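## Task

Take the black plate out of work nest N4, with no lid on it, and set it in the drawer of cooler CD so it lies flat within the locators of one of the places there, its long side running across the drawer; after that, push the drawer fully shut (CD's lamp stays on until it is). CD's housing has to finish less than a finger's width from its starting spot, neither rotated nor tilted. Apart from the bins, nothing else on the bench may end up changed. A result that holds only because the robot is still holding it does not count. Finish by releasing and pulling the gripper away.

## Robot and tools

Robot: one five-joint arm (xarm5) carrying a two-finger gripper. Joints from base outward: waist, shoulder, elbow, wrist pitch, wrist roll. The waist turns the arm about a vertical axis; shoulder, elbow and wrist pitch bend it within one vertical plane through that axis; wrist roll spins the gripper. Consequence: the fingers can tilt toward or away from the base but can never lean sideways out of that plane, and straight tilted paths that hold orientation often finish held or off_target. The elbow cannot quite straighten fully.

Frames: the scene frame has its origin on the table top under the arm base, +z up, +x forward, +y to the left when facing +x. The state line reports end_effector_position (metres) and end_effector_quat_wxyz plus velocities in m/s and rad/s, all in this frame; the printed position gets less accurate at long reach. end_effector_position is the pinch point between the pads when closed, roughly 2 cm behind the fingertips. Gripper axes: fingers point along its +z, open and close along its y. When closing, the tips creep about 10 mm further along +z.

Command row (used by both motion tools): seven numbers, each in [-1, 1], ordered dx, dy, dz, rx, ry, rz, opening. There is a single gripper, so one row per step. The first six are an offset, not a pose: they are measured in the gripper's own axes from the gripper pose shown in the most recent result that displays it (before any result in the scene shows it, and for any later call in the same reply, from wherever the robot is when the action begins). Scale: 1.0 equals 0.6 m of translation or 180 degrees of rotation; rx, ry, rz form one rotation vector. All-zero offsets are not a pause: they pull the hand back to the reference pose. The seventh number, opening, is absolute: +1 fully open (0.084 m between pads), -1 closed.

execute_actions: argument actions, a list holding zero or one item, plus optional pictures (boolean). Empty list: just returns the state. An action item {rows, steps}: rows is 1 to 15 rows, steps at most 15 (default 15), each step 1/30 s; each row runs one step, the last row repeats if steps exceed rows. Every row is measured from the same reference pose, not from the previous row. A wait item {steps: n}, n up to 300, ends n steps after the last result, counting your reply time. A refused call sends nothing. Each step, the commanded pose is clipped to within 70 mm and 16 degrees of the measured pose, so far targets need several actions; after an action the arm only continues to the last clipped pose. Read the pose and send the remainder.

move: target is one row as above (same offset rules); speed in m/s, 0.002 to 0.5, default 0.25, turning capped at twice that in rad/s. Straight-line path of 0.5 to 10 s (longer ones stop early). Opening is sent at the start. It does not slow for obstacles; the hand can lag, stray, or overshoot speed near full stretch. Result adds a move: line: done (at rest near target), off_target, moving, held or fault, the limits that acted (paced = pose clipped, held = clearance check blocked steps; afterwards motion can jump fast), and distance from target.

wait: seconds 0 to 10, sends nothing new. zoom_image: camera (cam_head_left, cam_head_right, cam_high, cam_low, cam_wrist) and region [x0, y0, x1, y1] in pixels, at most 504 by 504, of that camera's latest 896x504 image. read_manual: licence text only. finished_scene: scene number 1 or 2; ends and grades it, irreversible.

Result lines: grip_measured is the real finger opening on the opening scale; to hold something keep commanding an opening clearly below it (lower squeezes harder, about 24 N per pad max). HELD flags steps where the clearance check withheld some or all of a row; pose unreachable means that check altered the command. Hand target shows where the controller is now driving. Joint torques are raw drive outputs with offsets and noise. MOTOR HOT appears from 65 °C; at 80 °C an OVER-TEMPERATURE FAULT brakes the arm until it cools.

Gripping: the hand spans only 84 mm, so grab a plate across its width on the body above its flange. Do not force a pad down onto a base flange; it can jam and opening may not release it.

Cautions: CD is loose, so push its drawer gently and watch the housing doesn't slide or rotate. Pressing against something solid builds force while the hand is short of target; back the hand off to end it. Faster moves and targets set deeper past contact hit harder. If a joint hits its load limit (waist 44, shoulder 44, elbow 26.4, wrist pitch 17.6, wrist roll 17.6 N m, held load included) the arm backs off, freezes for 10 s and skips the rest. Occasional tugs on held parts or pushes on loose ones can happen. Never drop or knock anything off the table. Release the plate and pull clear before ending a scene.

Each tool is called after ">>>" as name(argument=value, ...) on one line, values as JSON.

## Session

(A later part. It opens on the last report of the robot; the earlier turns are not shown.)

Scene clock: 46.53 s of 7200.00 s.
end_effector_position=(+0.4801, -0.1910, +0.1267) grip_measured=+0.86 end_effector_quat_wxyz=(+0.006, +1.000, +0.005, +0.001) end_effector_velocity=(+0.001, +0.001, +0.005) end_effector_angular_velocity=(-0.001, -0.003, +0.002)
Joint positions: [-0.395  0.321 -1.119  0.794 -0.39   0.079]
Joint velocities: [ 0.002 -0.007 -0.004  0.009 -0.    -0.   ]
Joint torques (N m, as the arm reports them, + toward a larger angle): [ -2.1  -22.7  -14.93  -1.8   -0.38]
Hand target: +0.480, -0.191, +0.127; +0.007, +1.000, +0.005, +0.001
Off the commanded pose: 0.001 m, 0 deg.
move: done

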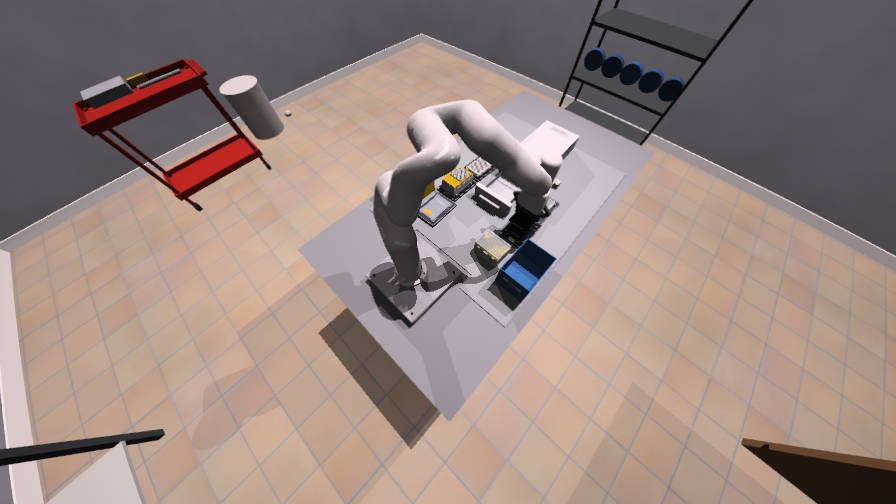

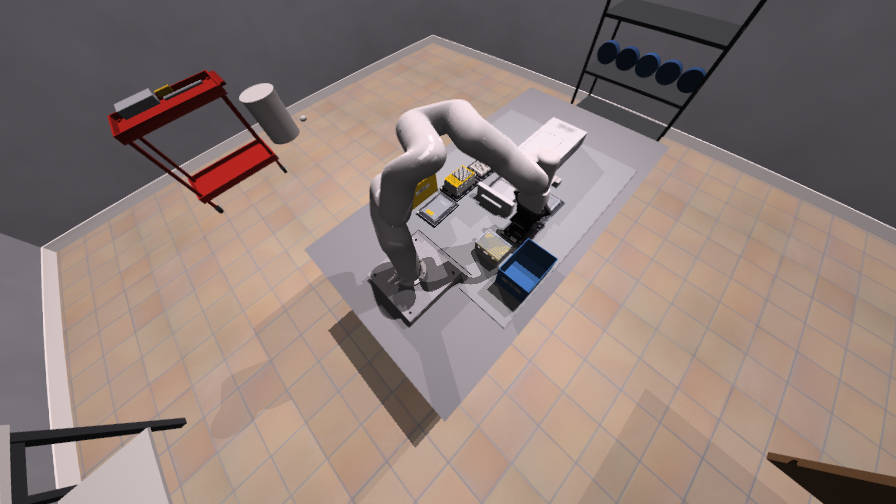

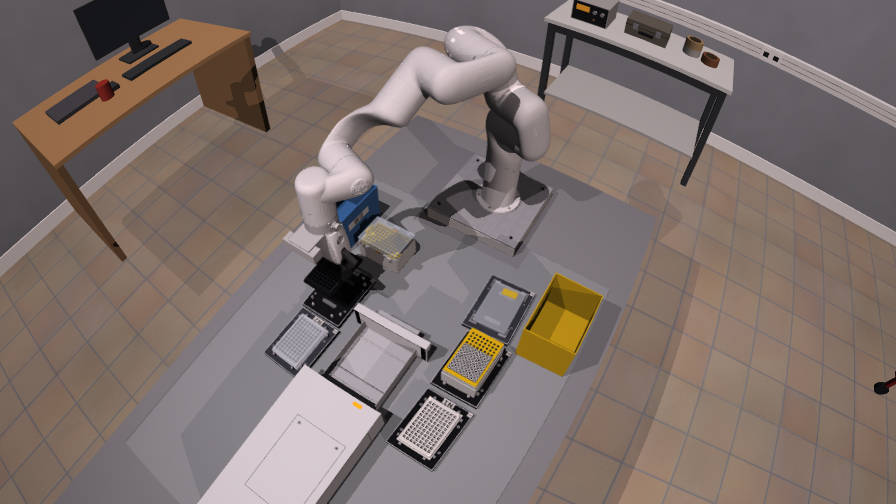

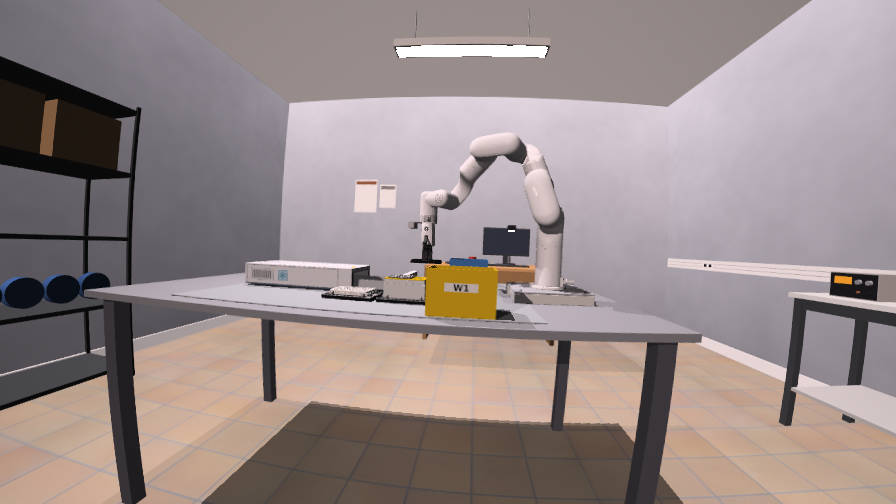

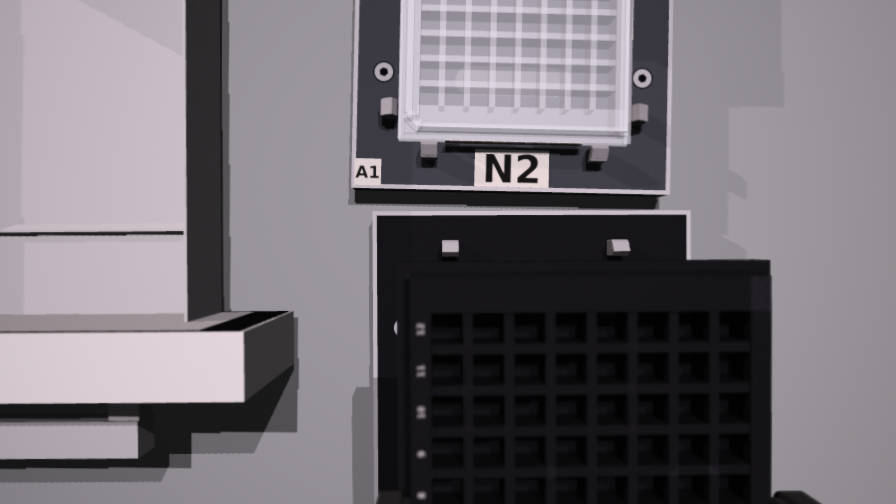

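>>> move(target=[0.2008,-0.318,0,0,0,-0.502,0.3], speed=0.3)

>>> move(target=[0,0,0.095,0,0,0,0.3], speed=0.07)

Scene clock: 56.07 s of 7200.00 s.
end_effector_position=(+0.5991, +0.0004, +0.1244) grip_measured=+0.86 end_effector_quat_wxyz=(+0.005, +0.702, +0.712, -0.003) end_effector_velocity=(+0.002, +0.002, +0.000) end_effector_angular_velocity=(-0.000, +0.001, +0.015)
Joint positions: [-0.015  0.576 -1.514  0.934 -1.586  0.079]
Joint velocities: [ 0.003  0.006 -0.01   0.005 -0.011  0.   ]
Joint torques (N m, as the arm reports them, + toward a larger angle): [ -2.14 -27.44 -15.8   -1.85  -0.36]
Hand target: +0.599, +0.001, +0.124; +0.005, +0.701, +0.713, -0.003
Off the commanded pose: 0.001 m, 0 deg.
After step 90, 3.40 s passed at rest.
move: done

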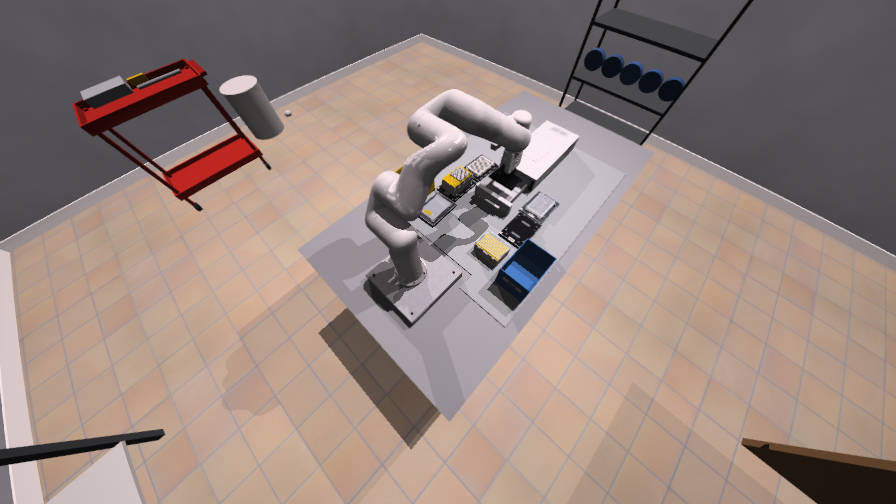

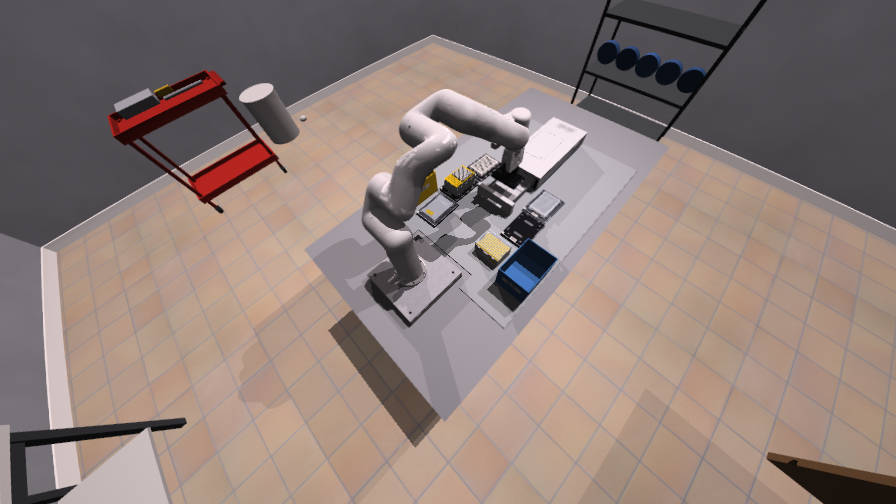

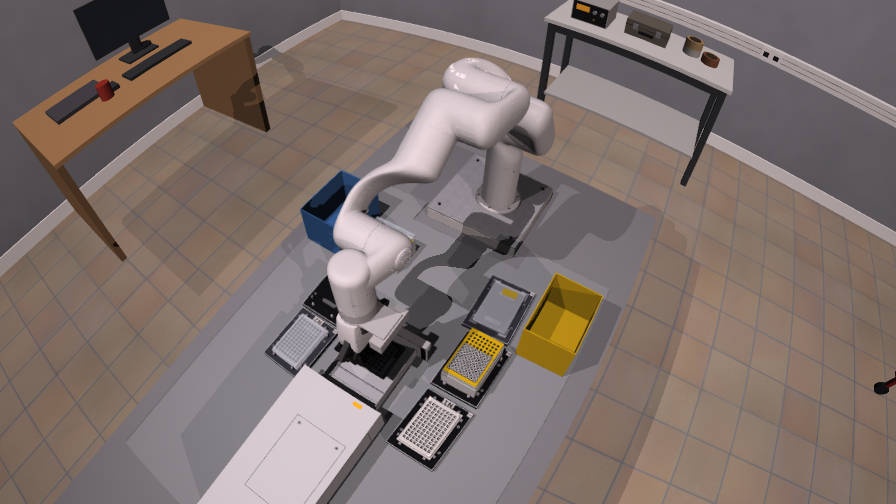

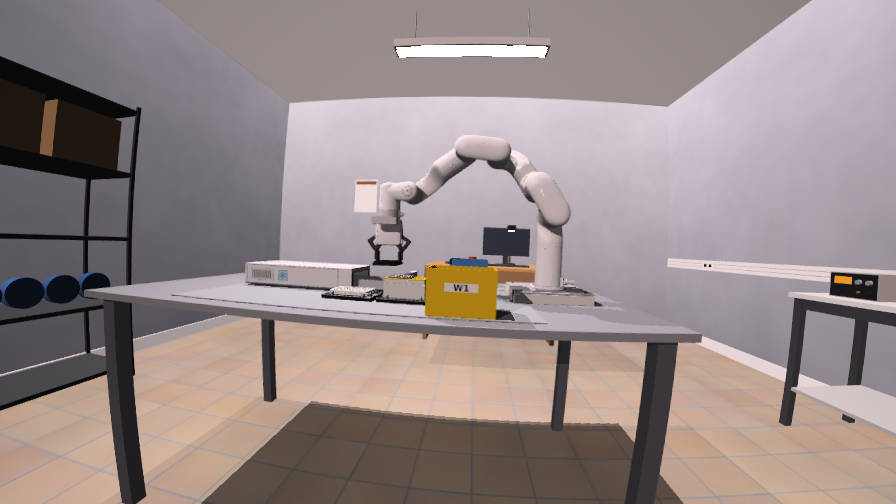

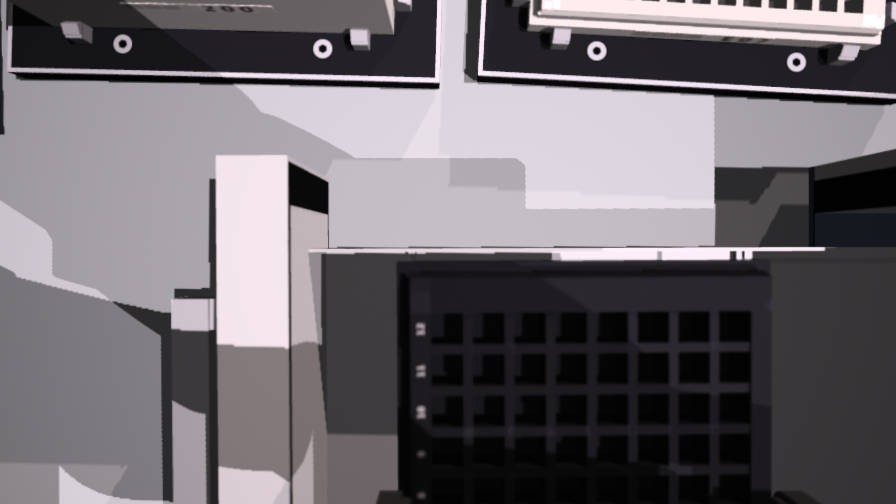

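Scene clock: 57.27 s of 7200.00 s.
end_effector_position=(+0.5993, -0.0002, +0.0681) grip_measured=+0.86 end_effector_quat_wxyz=(+0.005, +0.702, +0.712, -0.003) end_effector_velocity=(-0.000, +0.001, -0.003) end_effector_angular_velocity=(+0.000, +0.000, +0.002)
Joint positions: [-0.015  0.67  -1.491  0.816 -1.586  0.079]
Joint velocities: [ 0.002  0.005  0.    -0.005  0.     0.   ]
Joint torques (N m, as the arm reports them, + toward a larger angle): [ -2.06 -27.76 -14.93  -1.83  -0.26]
Hand target: +0.599, -0.000, +0.067; +0.005, +0.702, +0.712, -0.003
Off the commanded pose: 0.001 m, 0 deg.
move: done

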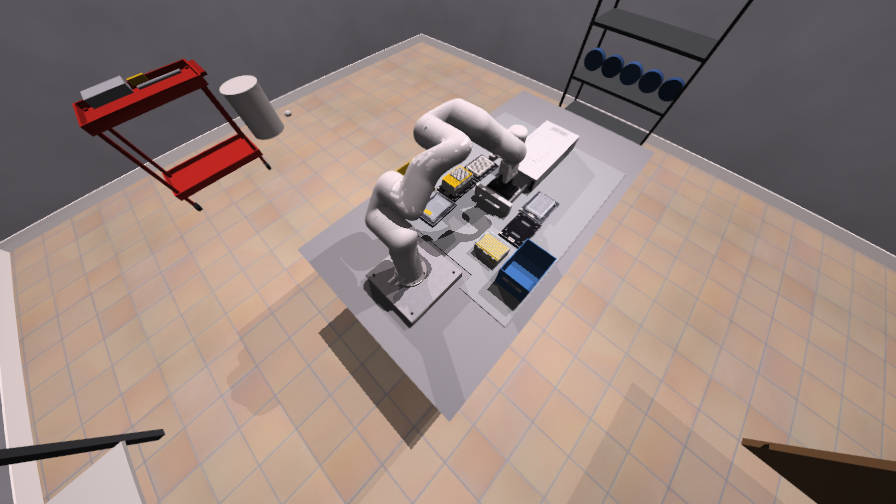

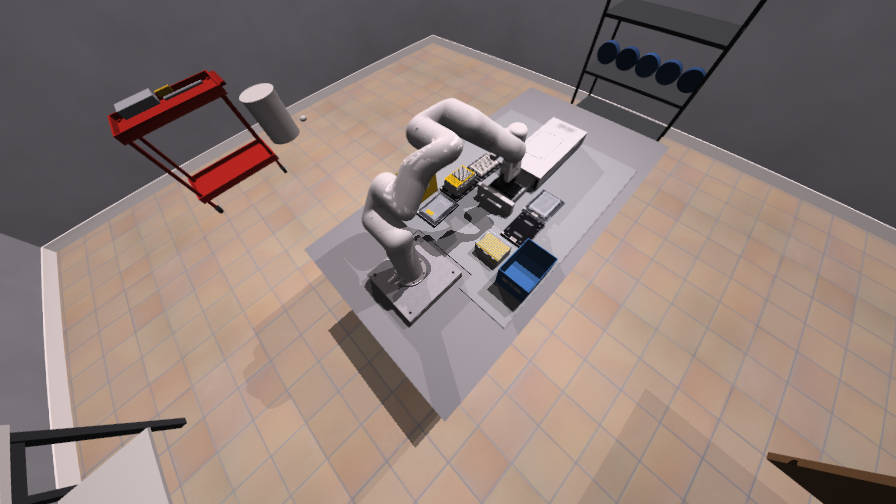

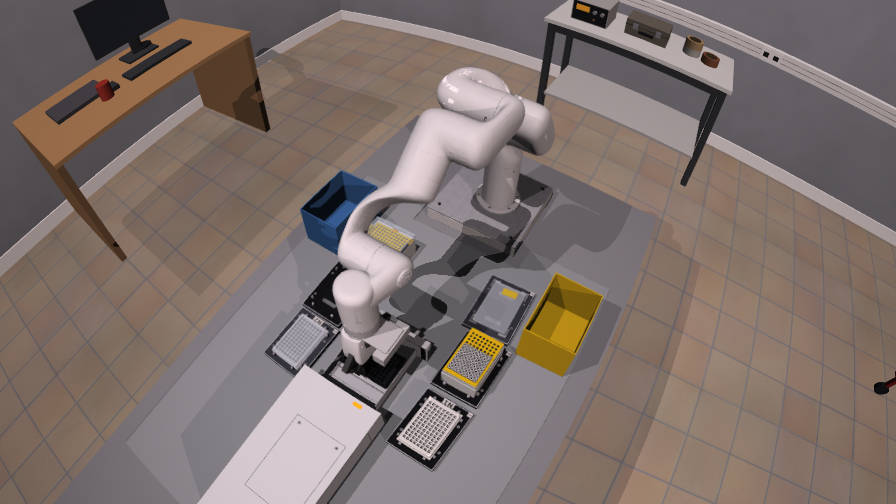

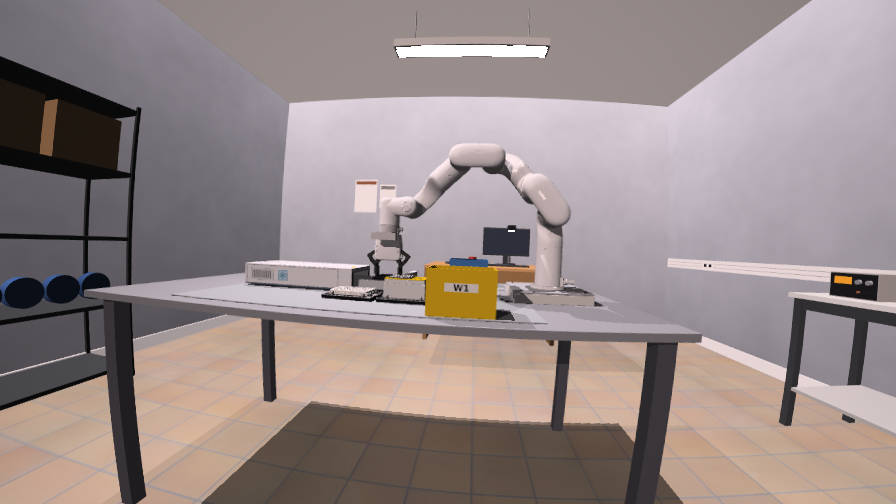

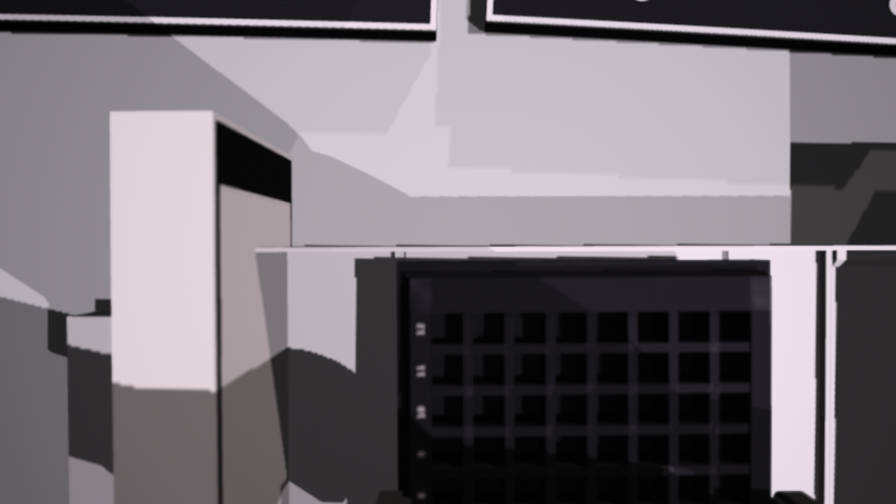

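>>> move(target=[-0.0063,0.0025,0.03,0,0,0,0.3], speed=0.03)

>>> zoom_image(camera="cam_wrist", region=[340,200,844,330])

Scene clock: 63.23 s of 7200.00 s.
end_effector_position=(+0.6009, -0.0041, +0.0504) grip_measured=+0.86 end_effector_quat_wxyz=(+0.005, +0.702, +0.712, -0.003) end_effector_velocity=(+0.002, -0.002, +0.000) end_effector_angular_velocity=(-0.000, -0.006, -0.002)
Joint positions: [-0.022  0.708 -1.499  0.785 -1.592  0.079]
Joint velocities: [-0.003  0.003 -0.004 -0.004 -0.001  0.   ]
Joint torques (N m, as the arm reports them, + toward a larger angle): [ -2.05 -27.89 -14.72  -1.82  -0.36]
Hand target: +0.601, -0.004, +0.050; +0.005, +0.702, +0.712, -0.003
Off the commanded pose: 0.000 m, 0 deg.
After step 90, 2.07 s passed at rest.
move: done

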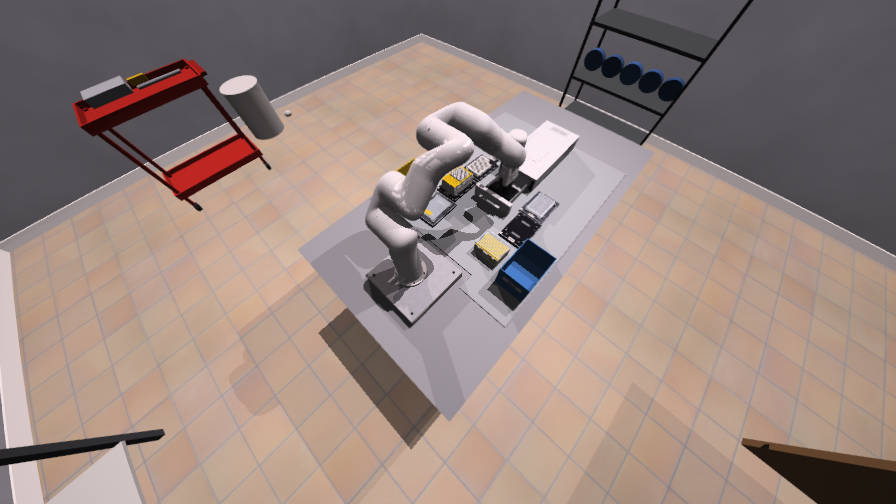

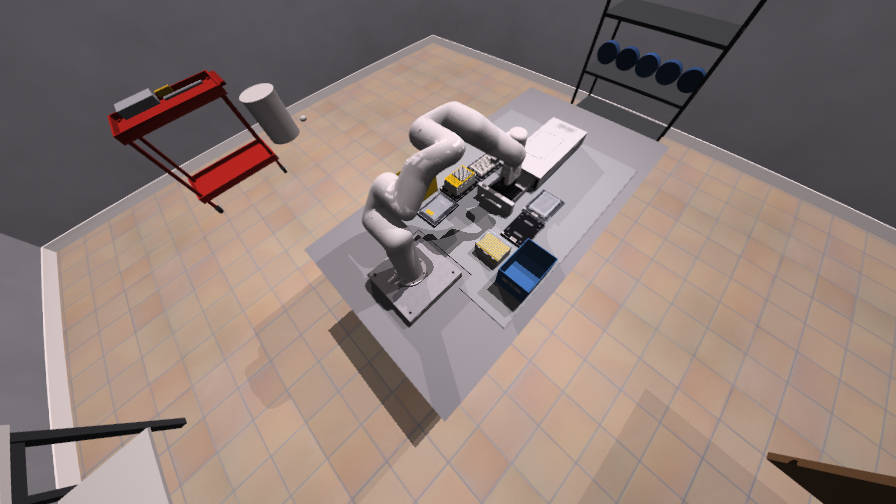

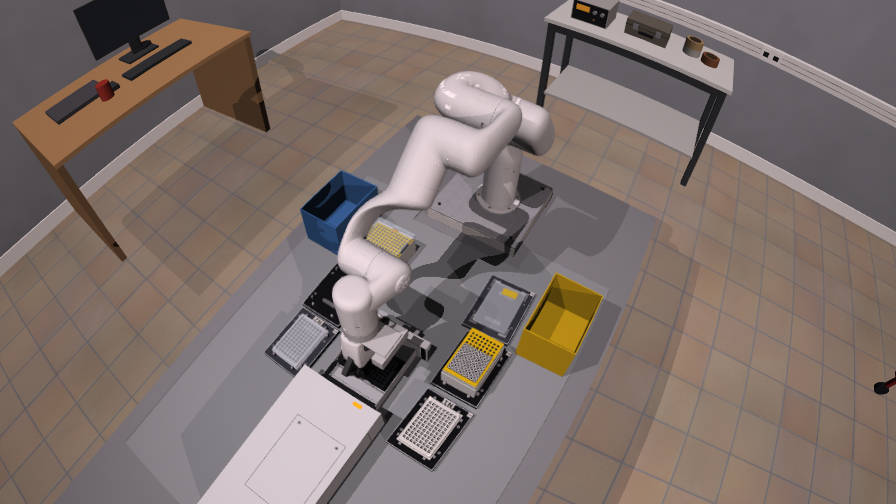

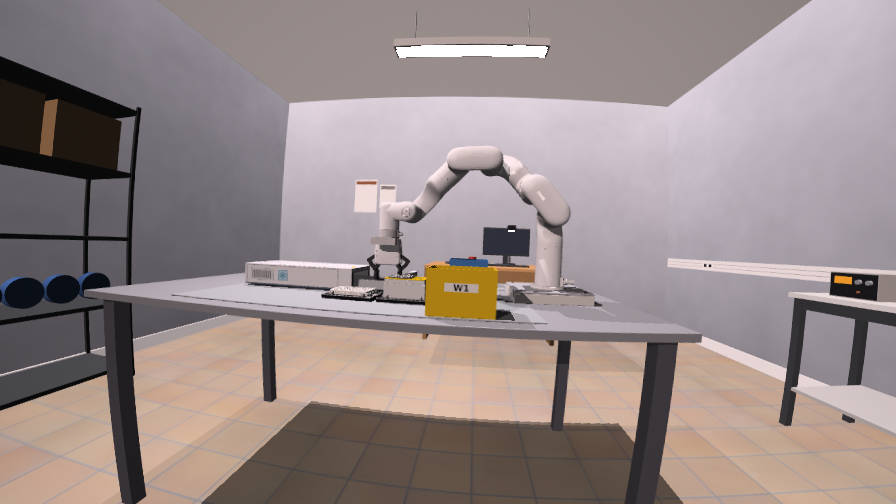

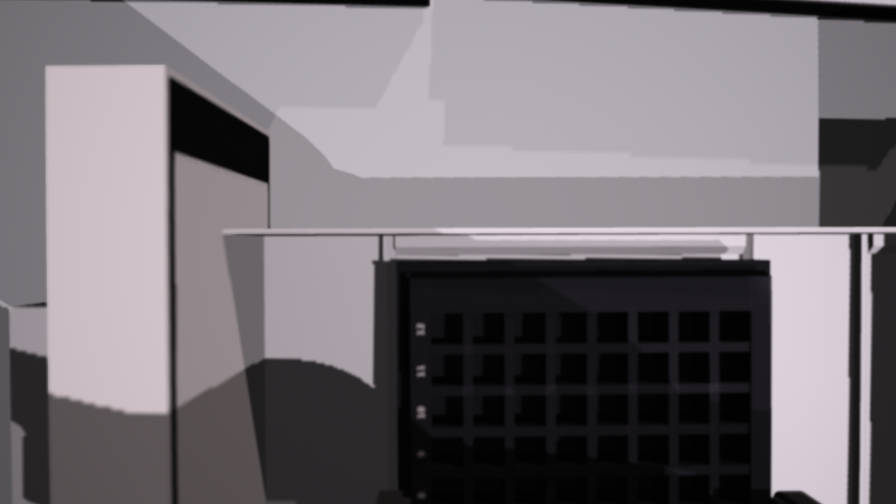

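Region (340, 200, 844, 330) of cam_wrist's 896x504 image, scaled by 1.000; it fills the top 130 rows of this view, and the rest is white.

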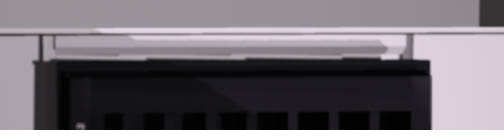

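>>> move(target=[0.0008,-0.0012,0.0168,0,0,0,0.3], speed=0.012)

Scene clock: 66.90 s of 7200.00 s.
end_effector_position=(+0.6004, -0.0038, +0.0408) grip_measured=+0.86 end_effector_quat_wxyz=(+0.005, +0.702, +0.712, -0.003) end_effector_velocity=(-0.001, -0.000, -0.002) end_effector_angular_velocity=(+0.000, +0.001, -0.001)
Joint positions: [-0.021  0.725 -1.496  0.765 -1.592  0.079]
Joint velocities: [-0.001  0.003  0.002 -0.004  0.     0.   ]
Joint torques (N m, as the arm reports them, + toward a larger angle): [ -2.38 -27.37 -14.35  -1.79  -0.36]
Hand target: +0.600, -0.004, +0.040; +0.005, +0.702, +0.712, -0.003
Off the commanded pose: 0.000 m, 0 deg.
move: done

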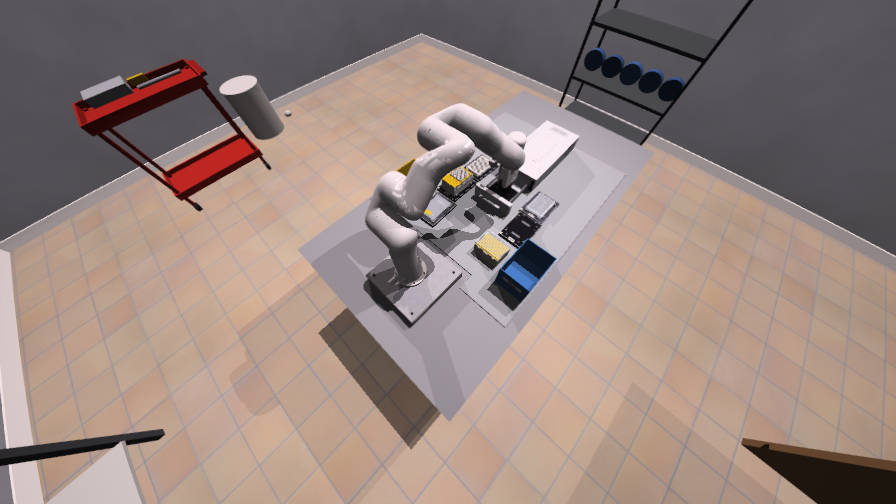

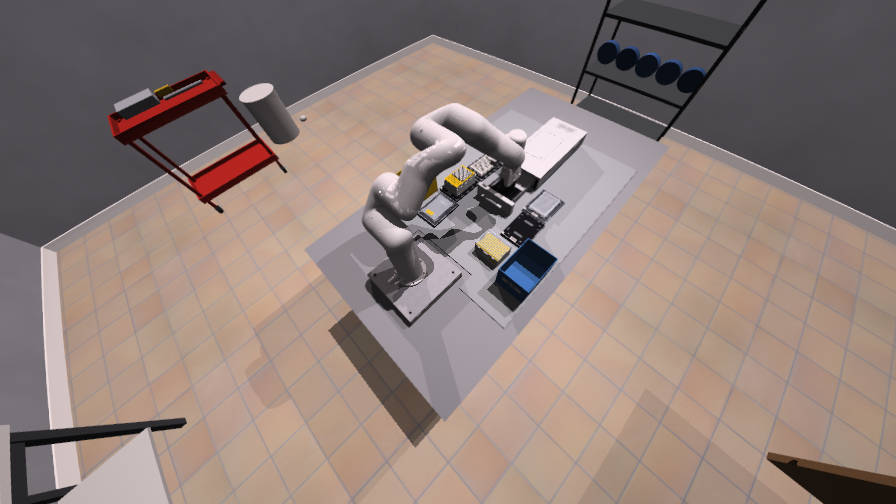

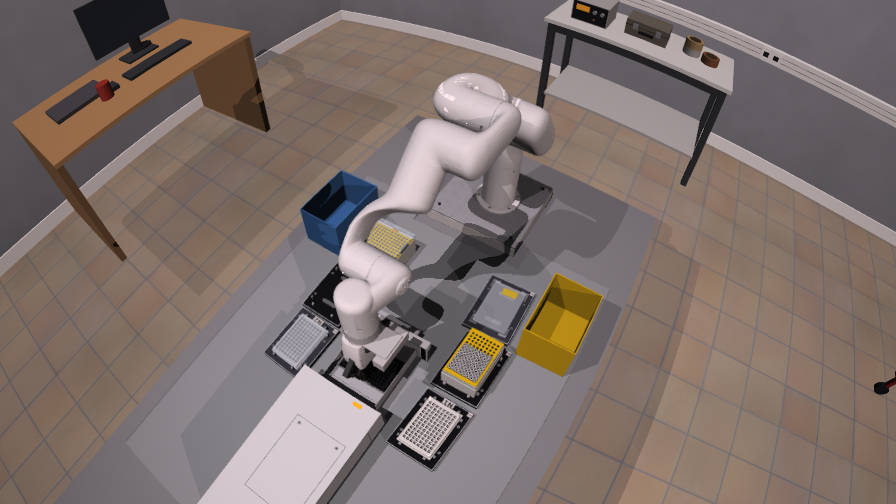

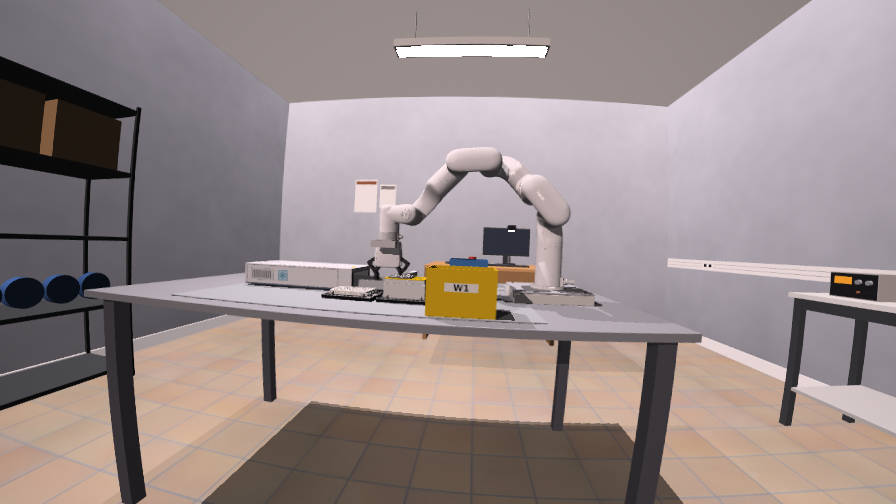

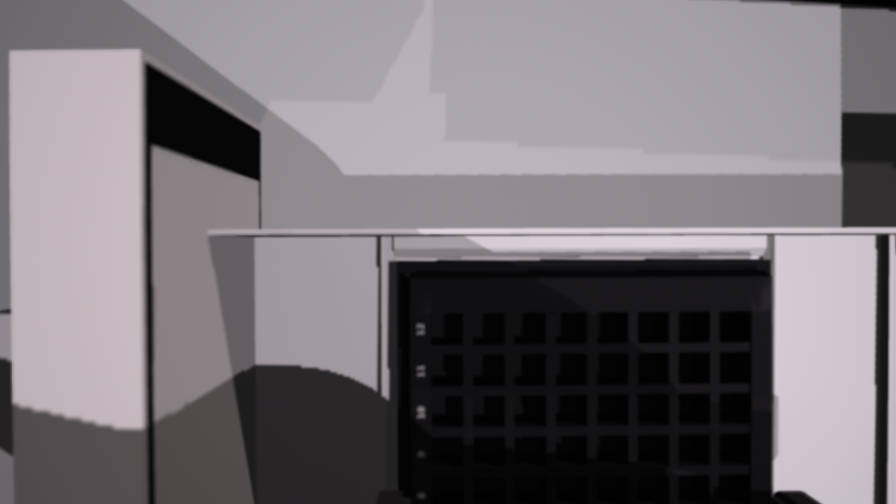

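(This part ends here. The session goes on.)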